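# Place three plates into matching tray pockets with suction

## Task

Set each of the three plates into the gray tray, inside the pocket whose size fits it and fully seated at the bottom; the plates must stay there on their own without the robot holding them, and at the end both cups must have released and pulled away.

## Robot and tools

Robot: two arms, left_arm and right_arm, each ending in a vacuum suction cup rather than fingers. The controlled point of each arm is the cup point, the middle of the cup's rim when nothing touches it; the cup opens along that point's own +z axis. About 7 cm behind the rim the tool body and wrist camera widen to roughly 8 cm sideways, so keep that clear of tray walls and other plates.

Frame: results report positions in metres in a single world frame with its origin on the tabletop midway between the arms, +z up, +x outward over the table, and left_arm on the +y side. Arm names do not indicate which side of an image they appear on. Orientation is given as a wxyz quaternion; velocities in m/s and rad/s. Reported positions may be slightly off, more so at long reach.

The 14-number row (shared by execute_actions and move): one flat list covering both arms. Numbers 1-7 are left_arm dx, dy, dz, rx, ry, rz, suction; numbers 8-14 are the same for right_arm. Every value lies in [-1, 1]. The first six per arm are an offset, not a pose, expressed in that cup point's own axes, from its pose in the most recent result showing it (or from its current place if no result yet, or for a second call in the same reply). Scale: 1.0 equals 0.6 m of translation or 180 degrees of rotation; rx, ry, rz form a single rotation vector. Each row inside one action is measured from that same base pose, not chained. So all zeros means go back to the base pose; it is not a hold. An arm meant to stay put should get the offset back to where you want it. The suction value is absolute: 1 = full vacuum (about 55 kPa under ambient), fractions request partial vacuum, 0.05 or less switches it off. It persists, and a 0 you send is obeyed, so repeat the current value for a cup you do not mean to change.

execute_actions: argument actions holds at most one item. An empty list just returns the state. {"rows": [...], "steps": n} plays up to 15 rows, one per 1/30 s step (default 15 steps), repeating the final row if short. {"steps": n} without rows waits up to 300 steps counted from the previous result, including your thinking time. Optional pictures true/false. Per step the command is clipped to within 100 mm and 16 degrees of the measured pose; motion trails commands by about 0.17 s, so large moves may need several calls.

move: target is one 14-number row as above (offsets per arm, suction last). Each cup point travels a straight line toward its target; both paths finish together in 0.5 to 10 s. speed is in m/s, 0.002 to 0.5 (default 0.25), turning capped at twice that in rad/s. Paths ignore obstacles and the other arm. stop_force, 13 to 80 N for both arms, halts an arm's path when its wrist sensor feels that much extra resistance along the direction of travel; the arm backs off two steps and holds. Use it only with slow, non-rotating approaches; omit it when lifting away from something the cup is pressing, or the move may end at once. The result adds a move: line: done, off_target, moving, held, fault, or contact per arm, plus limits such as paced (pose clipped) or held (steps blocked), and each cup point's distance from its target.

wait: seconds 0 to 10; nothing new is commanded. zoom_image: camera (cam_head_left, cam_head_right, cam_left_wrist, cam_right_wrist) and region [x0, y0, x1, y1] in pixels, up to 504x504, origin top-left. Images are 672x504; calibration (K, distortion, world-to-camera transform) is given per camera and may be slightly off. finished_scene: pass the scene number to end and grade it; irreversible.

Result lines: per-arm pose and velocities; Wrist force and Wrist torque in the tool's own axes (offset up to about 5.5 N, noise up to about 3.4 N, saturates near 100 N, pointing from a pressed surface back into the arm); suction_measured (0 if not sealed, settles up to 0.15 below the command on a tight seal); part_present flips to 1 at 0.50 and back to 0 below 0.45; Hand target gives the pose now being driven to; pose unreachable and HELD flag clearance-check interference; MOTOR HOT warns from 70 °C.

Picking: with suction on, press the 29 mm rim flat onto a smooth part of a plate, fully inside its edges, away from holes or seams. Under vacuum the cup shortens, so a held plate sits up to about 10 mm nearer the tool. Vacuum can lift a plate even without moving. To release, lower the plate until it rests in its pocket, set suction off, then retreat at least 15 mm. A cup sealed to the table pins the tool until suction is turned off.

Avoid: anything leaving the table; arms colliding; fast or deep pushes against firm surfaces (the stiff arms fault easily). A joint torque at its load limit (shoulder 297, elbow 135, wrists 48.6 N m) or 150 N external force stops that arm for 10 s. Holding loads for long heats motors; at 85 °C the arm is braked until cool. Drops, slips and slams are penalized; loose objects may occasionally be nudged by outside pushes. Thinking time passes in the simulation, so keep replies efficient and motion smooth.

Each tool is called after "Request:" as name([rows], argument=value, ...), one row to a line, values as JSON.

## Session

Request:
execute_actions(actions=[])

Scene clock: 0.00 s of 7200.00 s.
left_arm: end_effector_position=(+0.6022, +0.6431, +0.2275) suction_measured=0.00 part_present=0 end_effector_quat_wxyz=(-0.001, -0.254, +0.967, -0.000) end_effector_velocity=(+0.000, -0.000, -0.000) end_effector_angular_velocity=(-0.001, -0.001, -0.000) | right_arm: end_effector_position=(+0.5596, -0.6427, +0.2288) suction_measured=0.00 part_present=0 end_effector_quat_wxyz=(+0.002, +0.239, +0.971, +0.001) end_effector_velocity=(+0.001, -0.000, +0.001) end_effector_angular_velocity=(-0.001, -0.001, +0.001)
Joint positions: left_arm=[-0.281 -1.555  2.143 -2.158 -1.572  2.337] | right_arm=[-0.282 -1.557  2.143 -2.16  -1.569 -2.9  ]
Joint velocities: left_arm=[ 0.     0.     0.    -0.001 -0.     0.   ] | right_arm=[-0.    -0.    -0.001 -0.    -0.001 -0.001]
Motor temperatures (°C, as the motors report them): left_arm=[22 26 24 29 29 29] | right_arm=[25 23 24 29 30 30]
Wrist force (N, on the end effector, along its own x y z axes, offset not removed): no reading
Wrist torque (N m, same axes, about the end effector's origin, offset not removed): no reading
Hand target (left_arm): +0.602, +0.643, +0.227; -0.001, -0.254, +0.967, -0.000
Hand target (right_arm): +0.560, -0.643, +0.229; +0.002, +0.239, +0.971, +0.001
camera_calibration (this result's frames):
cam_left_wrist: T_world_to_cam=[[0.484463, -0.874717, 0.0128392, 0.278708], [-0.81157, -0.443913, 0.379862, 0.693514], [-0.326573, -0.194449, -0.924954, 0.631022], [0, 0, 0, 1]] pos_world=[0.633886, 0.674352, 0.316648]
cam_right_wrist: T_world_to_cam=[[-0.432468, -0.901648, -0.00163001, -0.32616], [-0.861787, 0.412817, 0.294796, 0.696587], [-0.265129, 0.128895, -0.955559, 0.548843], [0, 0, 0, 1]] pos_world=[0.604771, -0.652387, 0.318569]

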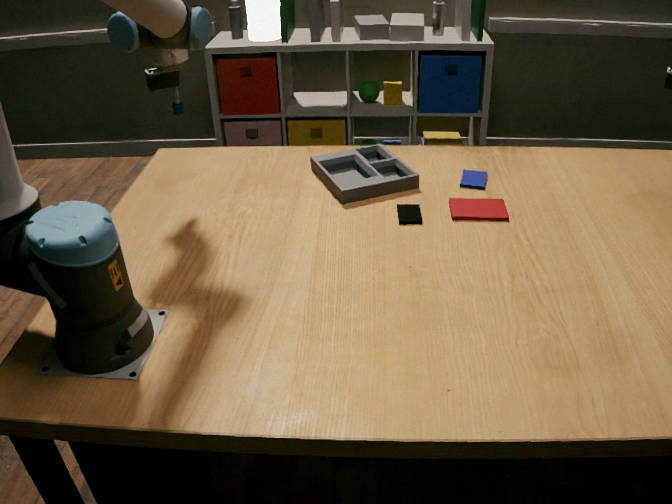

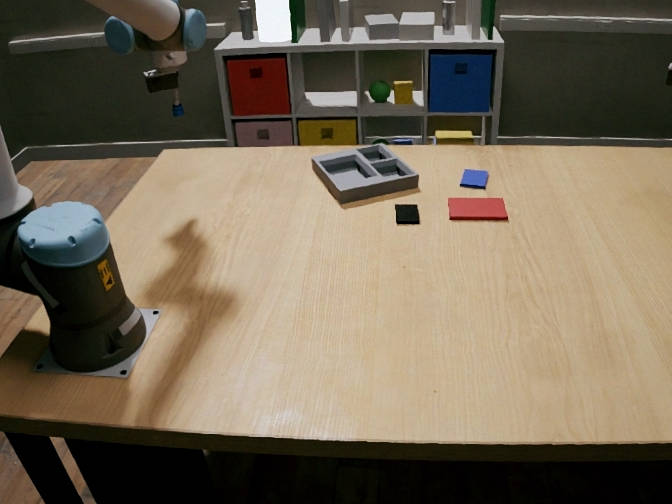

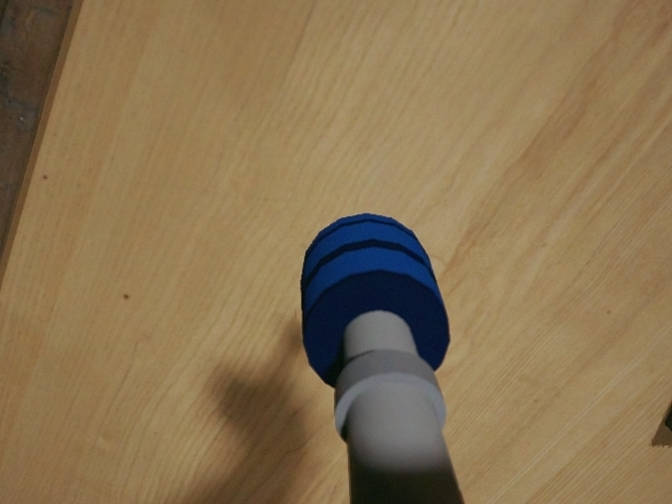

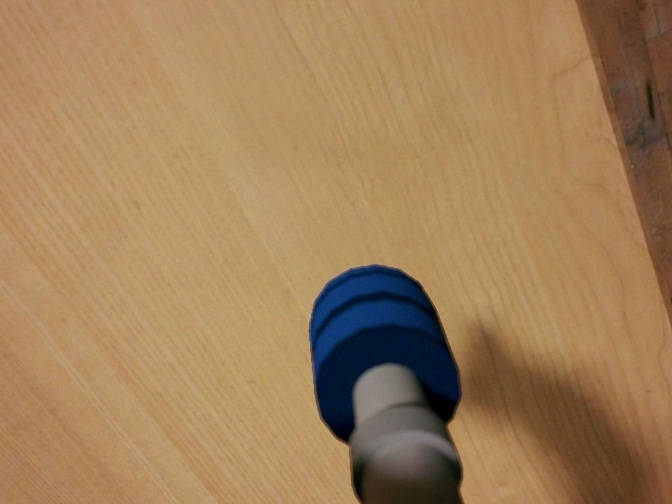

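Request:
move(target=[0.413,-0.997,-0.22,0,0,0.163,0,0,0,0,0,0,0,0], speed=0.4)

Request:
zoom_image(camera="cam_left_wrist", region=[20, 0, 380, 360])

Request:
zoom_image(camera="cam_left_wrist", region=[380, 60, 672, 352])

Scene clock: 5.53 s of 7200.00 s.
left_arm: end_effector_position=(+0.6799, +0.0005, +0.3592) suction_measured=0.00 part_present=0 end_effector_quat_wxyz=(-0.001, -0.001, +1.000, -0.000) end_effector_velocity=(+0.001, -0.002, +0.001) end_effector_angular_velocity=(-0.001, +0.001, -0.001) | right_arm: end_effector_position=(+0.5596, -0.6427, +0.2288) suction_measured=0.00 part_present=0 end_effector_quat_wxyz=(+0.002, +0.239, +0.971, +0.001) end_effector_velocity=(-0.001, -0.000, -0.001) end_effector_angular_velocity=(-0.000, +0.001, -0.001)
Joint positions: left_arm=[-0.916 -1.121  1.34  -1.789 -1.572  2.214] | right_arm=[-0.282 -1.557  2.143 -2.16  -1.569 -2.9  ]
Joint velocities: left_arm=[-0.     0.003 -0.006  0.003 -0.001  0.001] | right_arm=[-0.     0.     0.001 -0.    -0.001  0.001]
Motor temperatures (°C, as the motors report them): left_arm=[22 26 24 29 29 29] | right_arm=[25 23 24 29 30 30]
Wrist force (N, on the end effector, along its own x y z axes, offset not removed): left_arm=[-3.4 -3.6 -0.1] | right_arm=[-1.8 0.7 -0.2]
Wrist torque (N m, same axes, about the end effector's origin, offset not removed): left_arm=[-0.40 0.27 0.00] | right_arm=[0.05 0.42 -0.11]
Hand target (left_arm): +0.680, +0.000, +0.359; -0.001, -0.001, +1.000, -0.000
Hand target (right_arm): +0.560, -0.643, +0.229; +0.002, +0.239, +0.971, +0.001
Off the commanded pose (left_arm): 0.001 m, 0 deg.
Off the commanded pose (right_arm): 0.000 m, 0 deg.
After step 90, 0.13 s passed at rest.
move: done
camera_calibration (this result's frames):
cam_left_wrist: T_world_to_cam=[[-0.00614281, -0.999901, 0.012695, 0.0109819], [-0.924998, 0.010505, 0.379828, 0.498127], [-0.379923, -0.0094096, -0.92497, 0.689459], [0, 0, 0, 1]] pos_world=[0.722775, 0.0122355, 0.448387]
cam_right_wrist: T_world_to_cam=[[-0.432468, -0.901648, -0.00162996, -0.32616], [-0.861787, 0.412817, 0.294796, 0.696588], [-0.265129, 0.128895, -0.955559, 0.548843], [0, 0, 0, 1]] pos_world=[0.604771, -0.652387, 0.318569]

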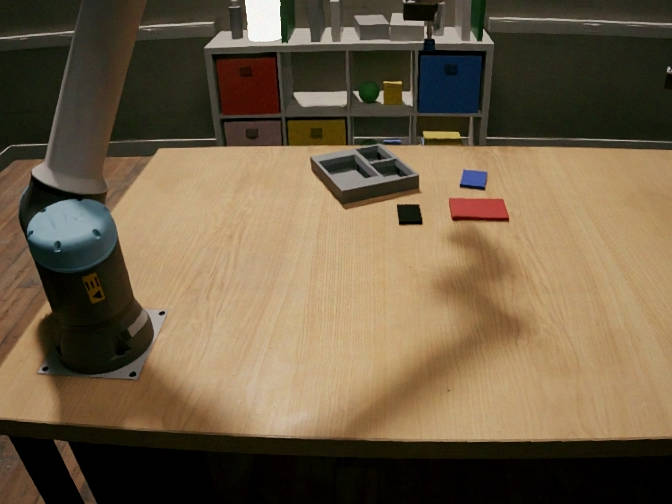

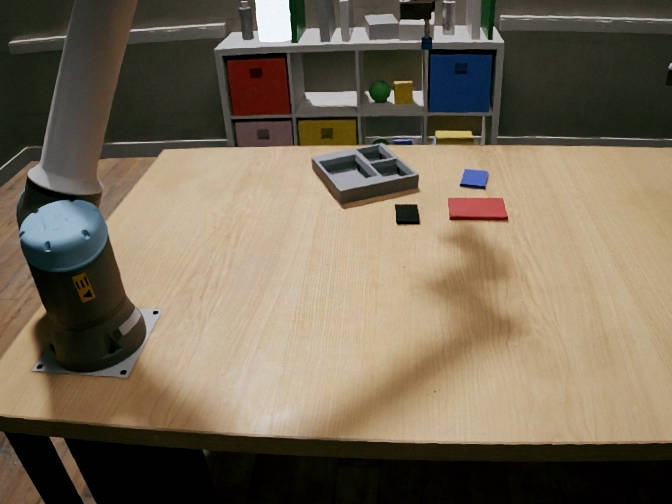

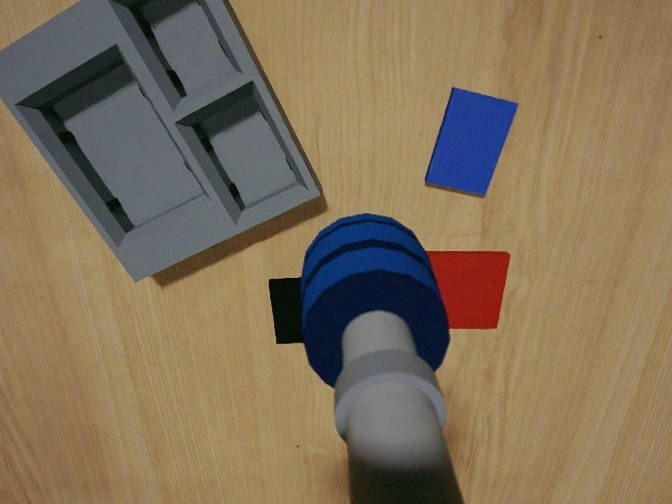

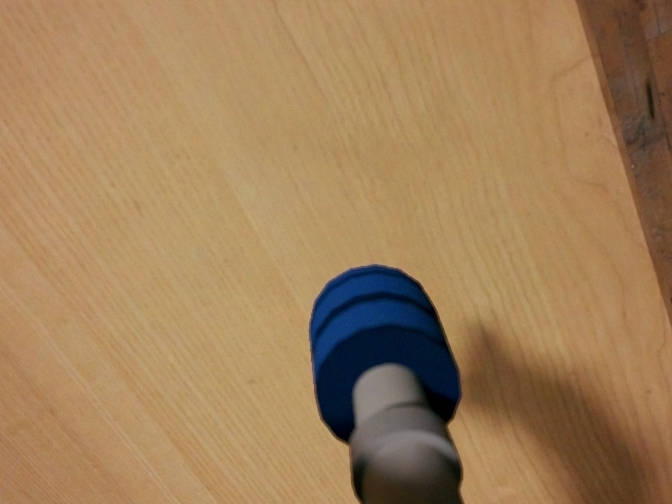

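Region (20, 0, 380, 360) of cam_left_wrist's 672x504 image, scaled by 1.400, with more detail than that image has.

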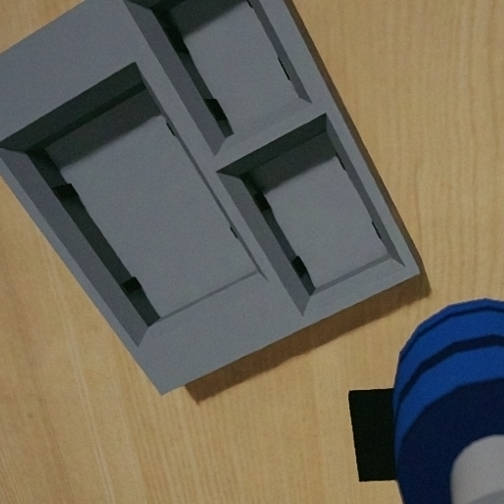

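Region (380, 60, 672, 352) of cam_left_wrist's 672x504 image, scaled by 1.726, with more detail than that image has.

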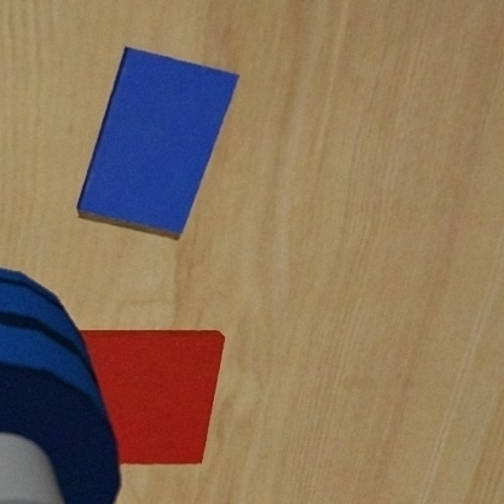

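Request:
move(target=[0.0373,-0.2177,0.482,0,0,0.0717,0,0,0,0,0,0,0,0], speed=0.3)

Scene clock: 22.47 s of 7200.00 s.
left_arm: end_effector_position=(+0.6577, -0.1299, +0.0701) suction_measured=0.00 part_present=0 end_effector_quat_wxyz=(-0.001, +0.111, +0.994, -0.000) end_effector_velocity=(+0.000, -0.001, -0.003) end_effector_angular_velocity=(-0.000, +0.000, -0.002) | right_arm: end_effector_position=(+0.5596, -0.6427, +0.2288) suction_measured=0.00 part_present=0 end_effector_quat_wxyz=(+0.002, +0.239, +0.971, +0.001) end_effector_velocity=(-0.000, -0.000, -0.000) end_effector_angular_velocity=(-0.001, +0.001, +0.000)
Joint positions: left_arm=[-1.009 -0.813  1.38  -2.137 -1.572  2.346] | right_arm=[-0.282 -1.557  2.143 -2.16  -1.569 -2.9  ]
Joint velocities: left_arm=[-0.     0.004 -0.002 -0.002 -0.     0.001] | right_arm=[-0.     0.     0.    -0.    -0.001 -0.   ]
Motor temperatures (°C, as the motors report them): left_arm=[22 26 24 29 29 29] | right_arm=[25 23 24 29 30 30]
Wrist force (N, on the end effector, along its own x y z axes, offset not removed): left_arm=[-2.5 -5.2 0.2] | right_arm=[-1.0 -0.1 1.2]
Wrist torque (N m, same axes, about the end effector's origin, offset not removed): left_arm=[-0.64 0.19 -0.08] | right_arm=[0.01 0.29 -0.17]
Hand target (left_arm): +0.658, -0.130, +0.070; -0.001, +0.111, +0.994, -0.000
Hand target (right_arm): +0.560, -0.643, +0.229; +0.002, +0.239, +0.971, +0.001
Off the commanded pose (left_arm): 0.000 m, 0 deg.
Off the commanded pose (right_arm): 0.000 m, 0 deg.
After step 90, 12.20 s passed at rest.
move: done
camera_calibration (this result's frames):
cam_left_wrist: T_world_to_cam=[[-0.229179, -0.9733, 0.0128332, 0.0341818], [-0.899351, 0.216773, 0.379706, 0.598721], [-0.37235, 0.0754791, -0.925018, 0.418417], [0, 0, 0, 1]] pos_world=[0.702091, -0.128099, 0.159267]
cam_right_wrist: T_world_to_cam=[[-0.432468, -0.901648, -0.00163016, -0.32616], [-0.861787, 0.412817, 0.294796, 0.696587], [-0.265129, 0.128895, -0.955559, 0.548843], [0, 0, 0, 1]] pos_world=[0.604771, -0.652387, 0.318569]

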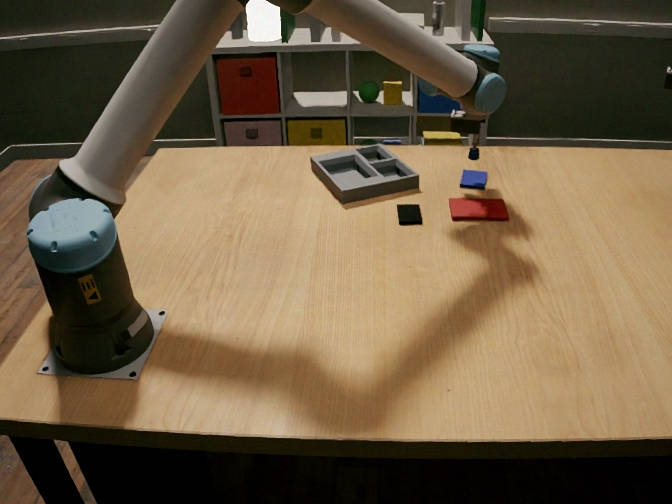

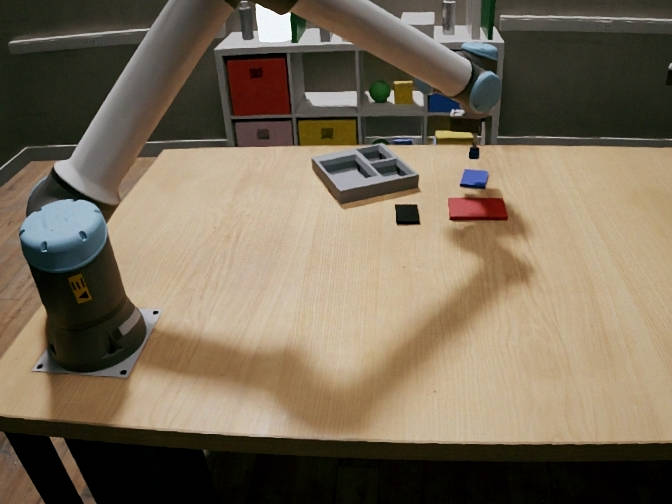

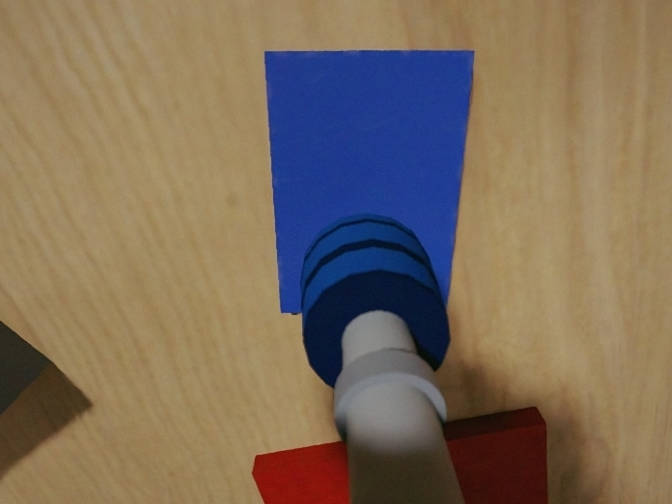

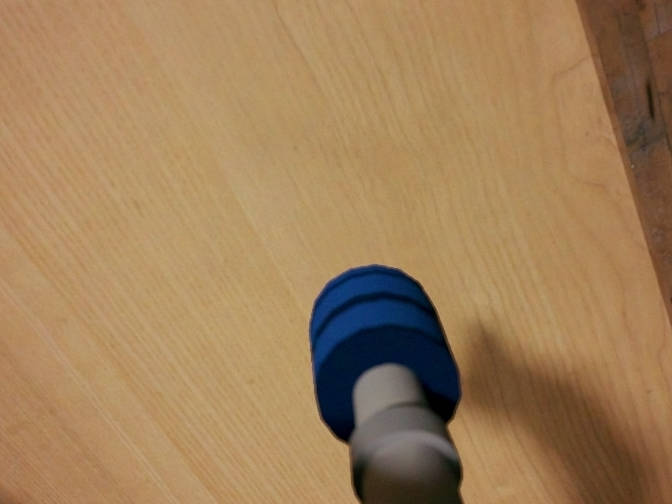

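Request:
move(target=[-0.0028,-0.0017,0.083,0,0,0,1,0,0,0,0,0,0,0], speed=0.1)

Request:
move(target=[0,0,0.02,0,0,0,1,0,0,0,0,0,0,0], speed=0.012, stop_force=15)

Scene clock: 26.60 s of 7200.00 s.
left_arm: end_effector_position=(+0.6591, -0.1313, +0.0205) suction_measured=0.00 part_present=0 end_effector_quat_wxyz=(-0.001, +0.111, +0.994, -0.000) end_effector_velocity=(-0.000, -0.000, -0.002) end_effector_angular_velocity=(+0.000, +0.000, -0.001) | right_arm: end_effector_position=(+0.5596, -0.6427, +0.2288) suction_measured=0.00 part_present=0 end_effector_quat_wxyz=(+0.002, +0.239, +0.971, +0.001) end_effector_velocity=(+0.001, -0.000, +0.001) end_effector_angular_velocity=(-0.000, -0.002, -0.000)
Joint positions: left_arm=[-1.009 -0.764  1.391 -2.197 -1.572  2.346] | right_arm=[-0.282 -1.557  2.143 -2.16  -1.569 -2.9  ]
Joint velocities: left_arm=[-0.     0.002  0.    -0.002 -0.     0.   ] | right_arm=[-0.     0.    -0.002 -0.     0.     0.   ]
Motor temperatures (°C, as the motors report them): left_arm=[22 26 24 29 29 29] | right_arm=[25 23 24 29 30 30]
Wrist force (N, on the end effector, along its own x y z axes, offset not removed): left_arm=[-0.5 -3.9 0.5] | right_arm=[-2.7 -2.9 1.0]
Wrist torque (N m, same axes, about the end effector's origin, offset not removed): left_arm=[-0.38 -0.08 -0.09] | right_arm=[-0.26 0.52 -0.16]
Hand target (left_arm): +0.659, -0.131, +0.020; -0.001, +0.111, +0.994, -0.000
Hand target (right_arm): +0.560, -0.643, +0.229; +0.002, +0.239, +0.971, +0.001
Off the commanded pose (left_arm): 0.000 m, 0 deg.
Off the commanded pose (right_arm): 0.000 m, 0 deg.
After step 90, 0.13 s passed at rest.
move: done
camera_calibration (this result's frames):
cam_left_wrist: T_world_to_cam=[[-0.229181, -0.973299, 0.0128709, 0.0338205], [-0.899342, 0.216788, 0.379721, 0.619093], [-0.372372, 0.0754494, -0.925012, 0.373177], [0, 0, 0, 1]] pos_world=[0.703488, -0.12945, 0.109675]
cam_right_wrist: T_world_to_cam=[[-0.432468, -0.901648, -0.00163013, -0.32616], [-0.861787, 0.412817, 0.294796, 0.696587], [-0.265129, 0.128895, -0.955559, 0.548843], [0, 0, 0, 1]] pos_world=[0.604771, -0.652387, 0.318569]

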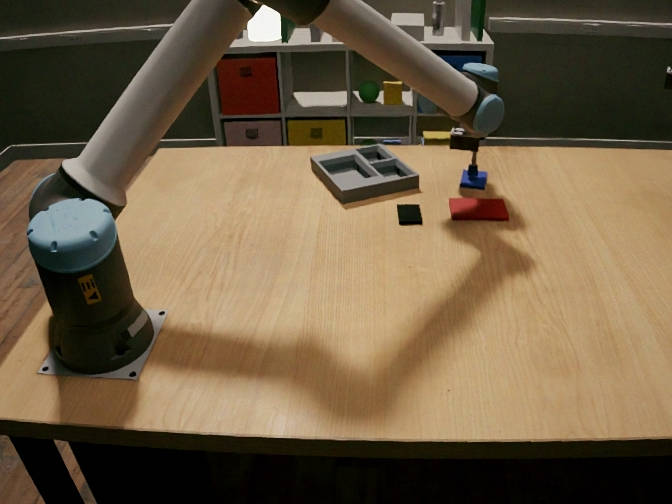

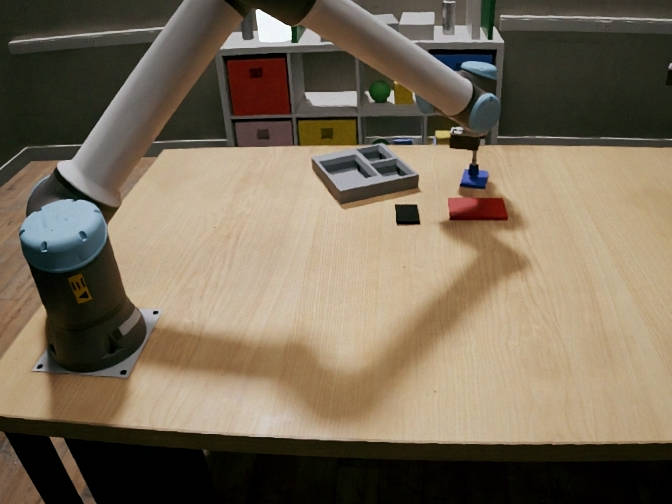

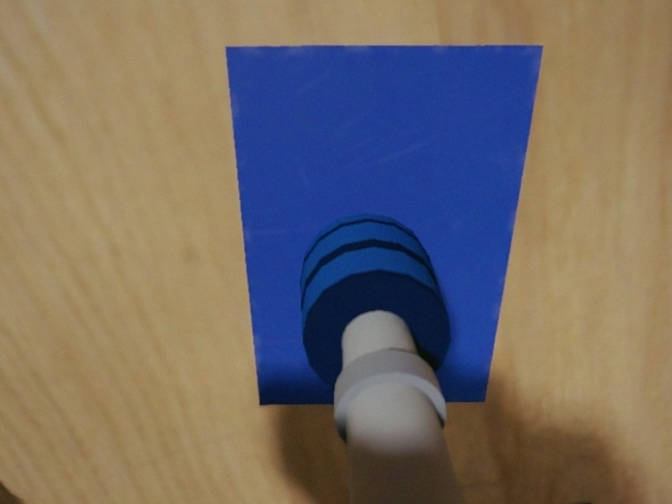

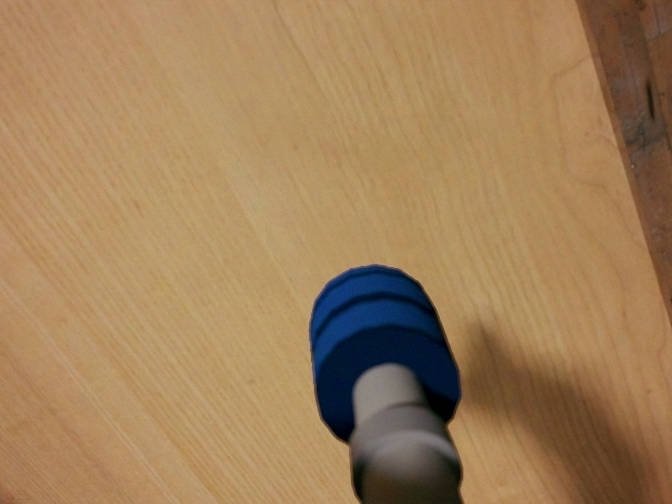

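Scene clock: 27.83 s of 7200.00 s.
left_arm: end_effector_position=(+0.6591, -0.1313, +0.0088) suction_measured=0.46 part_present=0 end_effector_quat_wxyz=(-0.001, +0.111, +0.994, -0.000) end_effector_velocity=(-0.000, +0.000, -0.003) end_effector_angular_velocity=(+0.001, +0.001, -0.000) | right_arm: end_effector_position=(+0.5596, -0.6427, +0.2288) suction_measured=0.00 part_present=0 end_effector_quat_wxyz=(+0.002, +0.239, +0.971, +0.001) end_effector_velocity=(-0.000, -0.000, -0.000) end_effector_angular_velocity=(-0.001, +0.001, +0.001)
Joint positions: left_arm=[-1.009 -0.753  1.394 -2.211 -1.572  2.346] | right_arm=[-0.282 -1.557  2.143 -2.16  -1.569 -2.9  ]
Joint velocities: left_arm=[-0.     0.003  0.001 -0.002 -0.    -0.   ] | right_arm=[ 0.    -0.     0.001 -0.    -0.001 -0.001]
Motor temperatures (°C, as the motors report them): left_arm=[22 26 24 29 29 29] | right_arm=[25 23 24 29 30 30]
Wrist force (N, on the end effector, along its own x y z axes, offset not removed): left_arm=[-5.0 2.8 -2.2] | right_arm=[-1.5 2.3 0.1]
Wrist torque (N m, same axes, about the end effector's origin, offset not removed): left_arm=[0.50 0.30 -0.05] | right_arm=[0.44 0.26 -0.19]
Hand target (left_arm): +0.659, -0.131, +0.009; -0.001, +0.111, +0.994, -0.000
Hand target (right_arm): +0.560, -0.643, +0.229; +0.002, +0.239, +0.971, +0.001
Off the commanded pose (left_arm): 0.000 m, 0 deg.
Off the commanded pose (right_arm): 0.000 m, 0 deg.
move: done
camera_calibration (this result's frames):
cam_left_wrist: T_world_to_cam=[[-0.22918, -0.973299, 0.0128571, 0.033978], [-0.899341, 0.216782, 0.379725, 0.623548], [-0.372373, 0.0754626, -0.92501, 0.36232], [0, 0, 0, 1]] pos_world=[0.703487, -0.129445, 0.097936]
cam_right_wrist: T_world_to_cam=[[-0.432468, -0.901648, -0.00162995, -0.32616], [-0.861787, 0.412817, 0.294796, 0.696588], [-0.265129, 0.128895, -0.955559, 0.548843], [0, 0, 0, 1]] pos_world=[0.604771, -0.652387, 0.318569]

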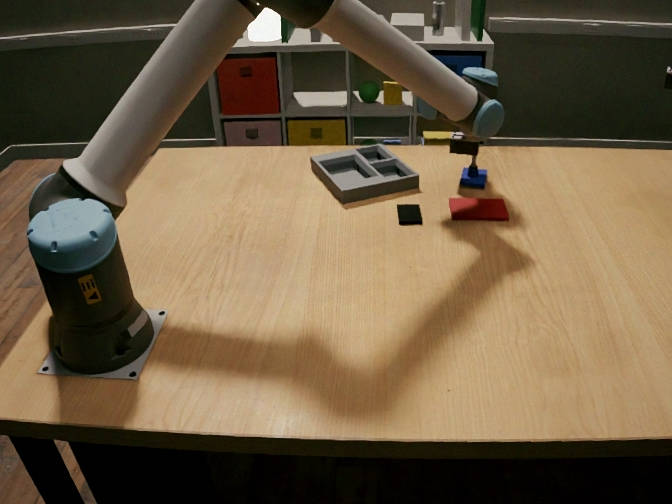

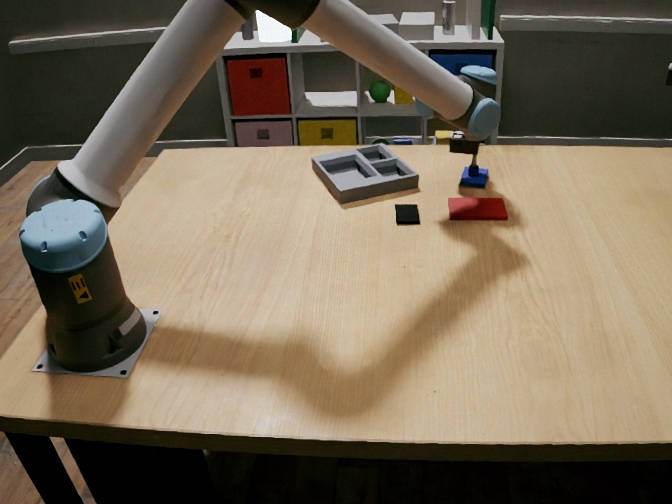

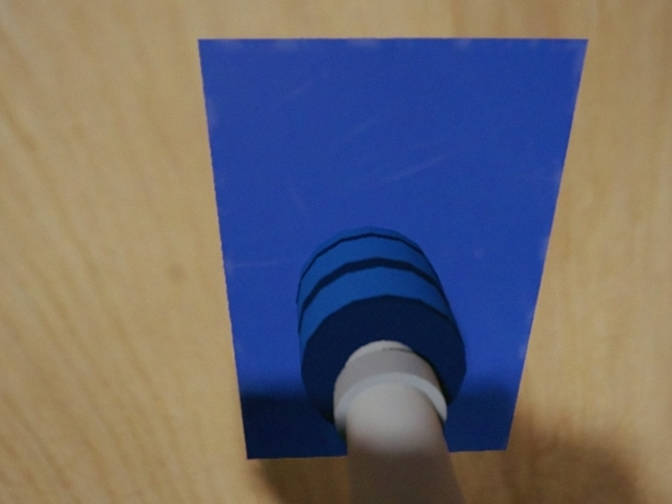

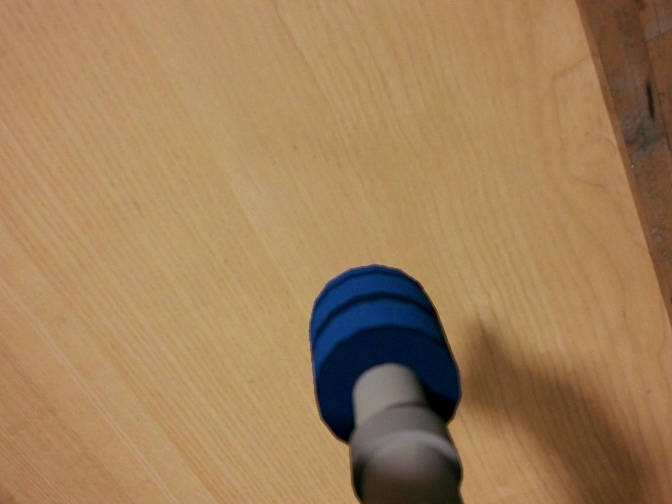

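Request:
execute_actions(actions=[])

Scene clock: 37.17 s of 7200.00 s.
left_arm: end_effector_position=(+0.6591, -0.1313, +0.0085) suction_measured=1.00 part_present=1 end_effector_quat_wxyz=(-0.001, +0.111, +0.994, -0.000) end_effector_velocity=(+0.000, -0.000, +0.000) end_effector_angular_velocity=(-0.000, -0.001, -0.000) | right_arm: end_effector_position=(+0.5596, -0.6427, +0.2288) suction_measured=0.00 part_present=0 end_effector_quat_wxyz=(+0.002, +0.239, +0.971, +0.001) end_effector_velocity=(-0.001, +0.000, -0.001) end_effector_angular_velocity=(-0.000, +0.002, +0.000)
Joint positions: left_arm=[-1.009 -0.752  1.394 -2.212 -1.572  2.346] | right_arm=[-0.282 -1.557  2.143 -2.16  -1.569 -2.9  ]
Joint velocities: left_arm=[-0.    -0.    -0.    -0.     0.001  0.   ] | right_arm=[ 0.    -0.     0.001  0.    -0.001 -0.   ]
Motor temperatures (°C, as the motors report them): left_arm=[22 26 24 29 29 29] | right_arm=[25 23 25 29 30 30]
Wrist force (N, on the end effector, along its own x y z axes, offset not removed): left_arm=[-6.3 -3.1 -1.3] | right_arm=[0.7 0.8 -1.1]
Wrist torque (N m, same axes, about the end effector's origin, offset not removed): left_arm=[-0.33 0.82 -0.19] | right_arm=[0.19 0.11 -0.24]
Hand target (left_arm): +0.659, -0.131, +0.009; -0.001, +0.111, +0.994, -0.000
Hand target (right_arm): +0.560, -0.643, +0.229; +0.002, +0.239, +0.971, +0.001
Off the commanded pose (left_arm): 0.000 m, 0 deg.
Off the commanded pose (right_arm): 0.000 m, 0 deg.
Steps of this call (steps 1 to 110: nothing new was sent; then 5.67 s passed at rest). Readings (end_effector_position | what the end effector reports):
1: left_arm (+0.6591, -0.1313, +0.0087) | right_arm (+0.5596, -0.6427, +0.2288) | left_arm suction_measured=0.50 part_present=1 | right_arm suction_measured=0.00 part_present=0
2: left_arm (+0.6591, -0.1313, +0.0087) | right_arm (+0.5596, -0.6427, +0.2288) | left_arm suction_measured=0.55 part_present=1 | right_arm suction_measured=0.00 part_present=0
4: left_arm (+0.6591, -0.1313, +0.0086) | right_arm (+0.5596, -0.6427, +0.2288) | left_arm suction_measured=0.66 part_present=1 | right_arm suction_measured=0.00 part_present=0
8: left_arm (+0.6591, -0.1313, +0.0085) | right_arm (+0.5596, -0.6427, +0.2288) | left_arm suction_measured=0.83 part_present=1 | right_arm suction_measured=0.00 part_present=0
110: the state above
camera_calibration (this result's frames):
cam_left_wrist: T_world_to_cam=[[-0.22918, -0.973299, 0.0128696, 0.0339775], [-0.899341, 0.216787, 0.379722, 0.623651], [-0.372373, 0.0754506, -0.925011, 0.362073], [0, 0, 0, 1]] pos_world=[0.703488, -0.129447, 0.0976703]
cam_right_wrist: T_world_to_cam=[[-0.432468, -0.901648, -0.00163012, -0.32616], [-0.861787, 0.412817, 0.294796, 0.696587], [-0.265129, 0.128895, -0.955559, 0.548843], [0, 0, 0, 1]] pos_world=[0.604771, -0.652387, 0.318569]

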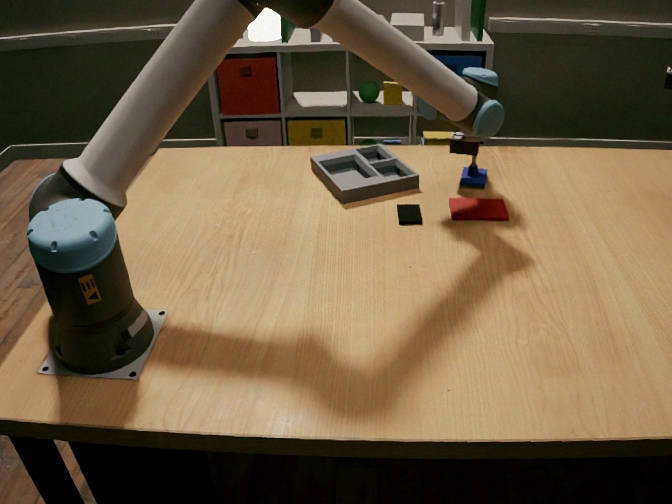

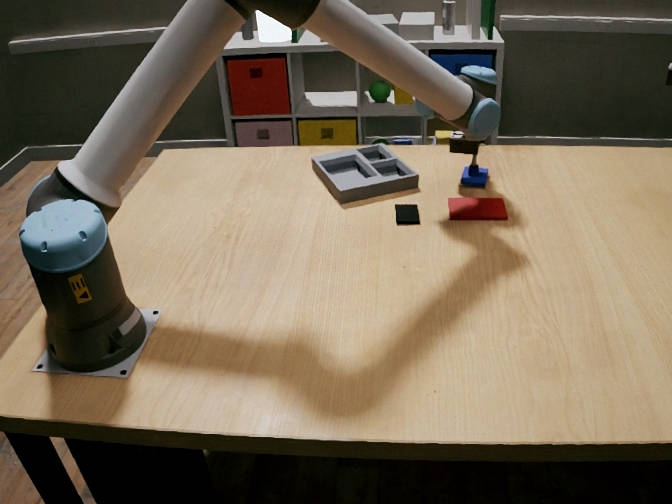

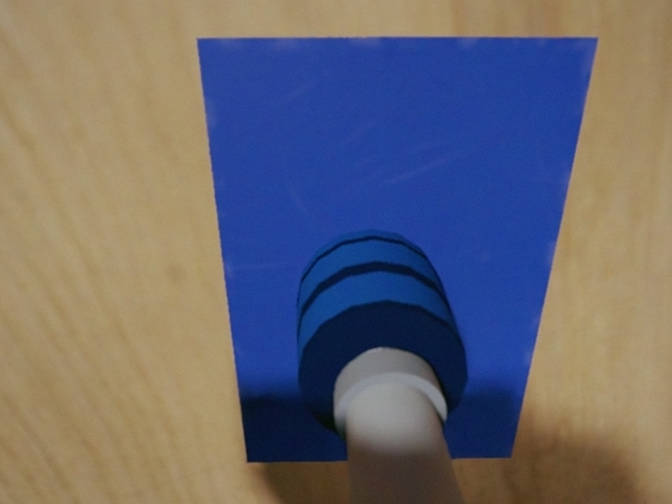

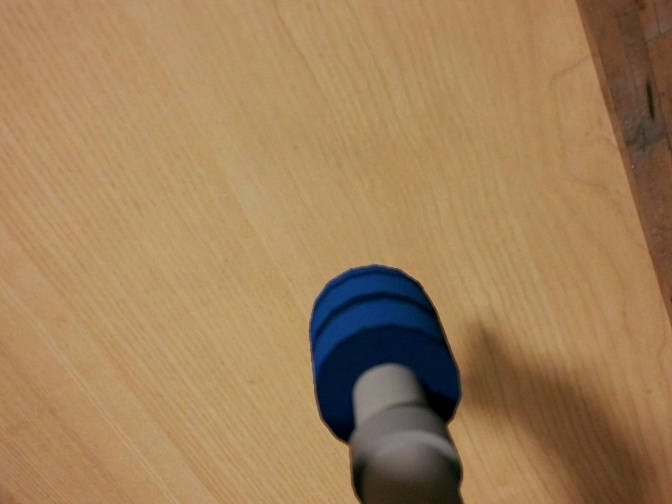

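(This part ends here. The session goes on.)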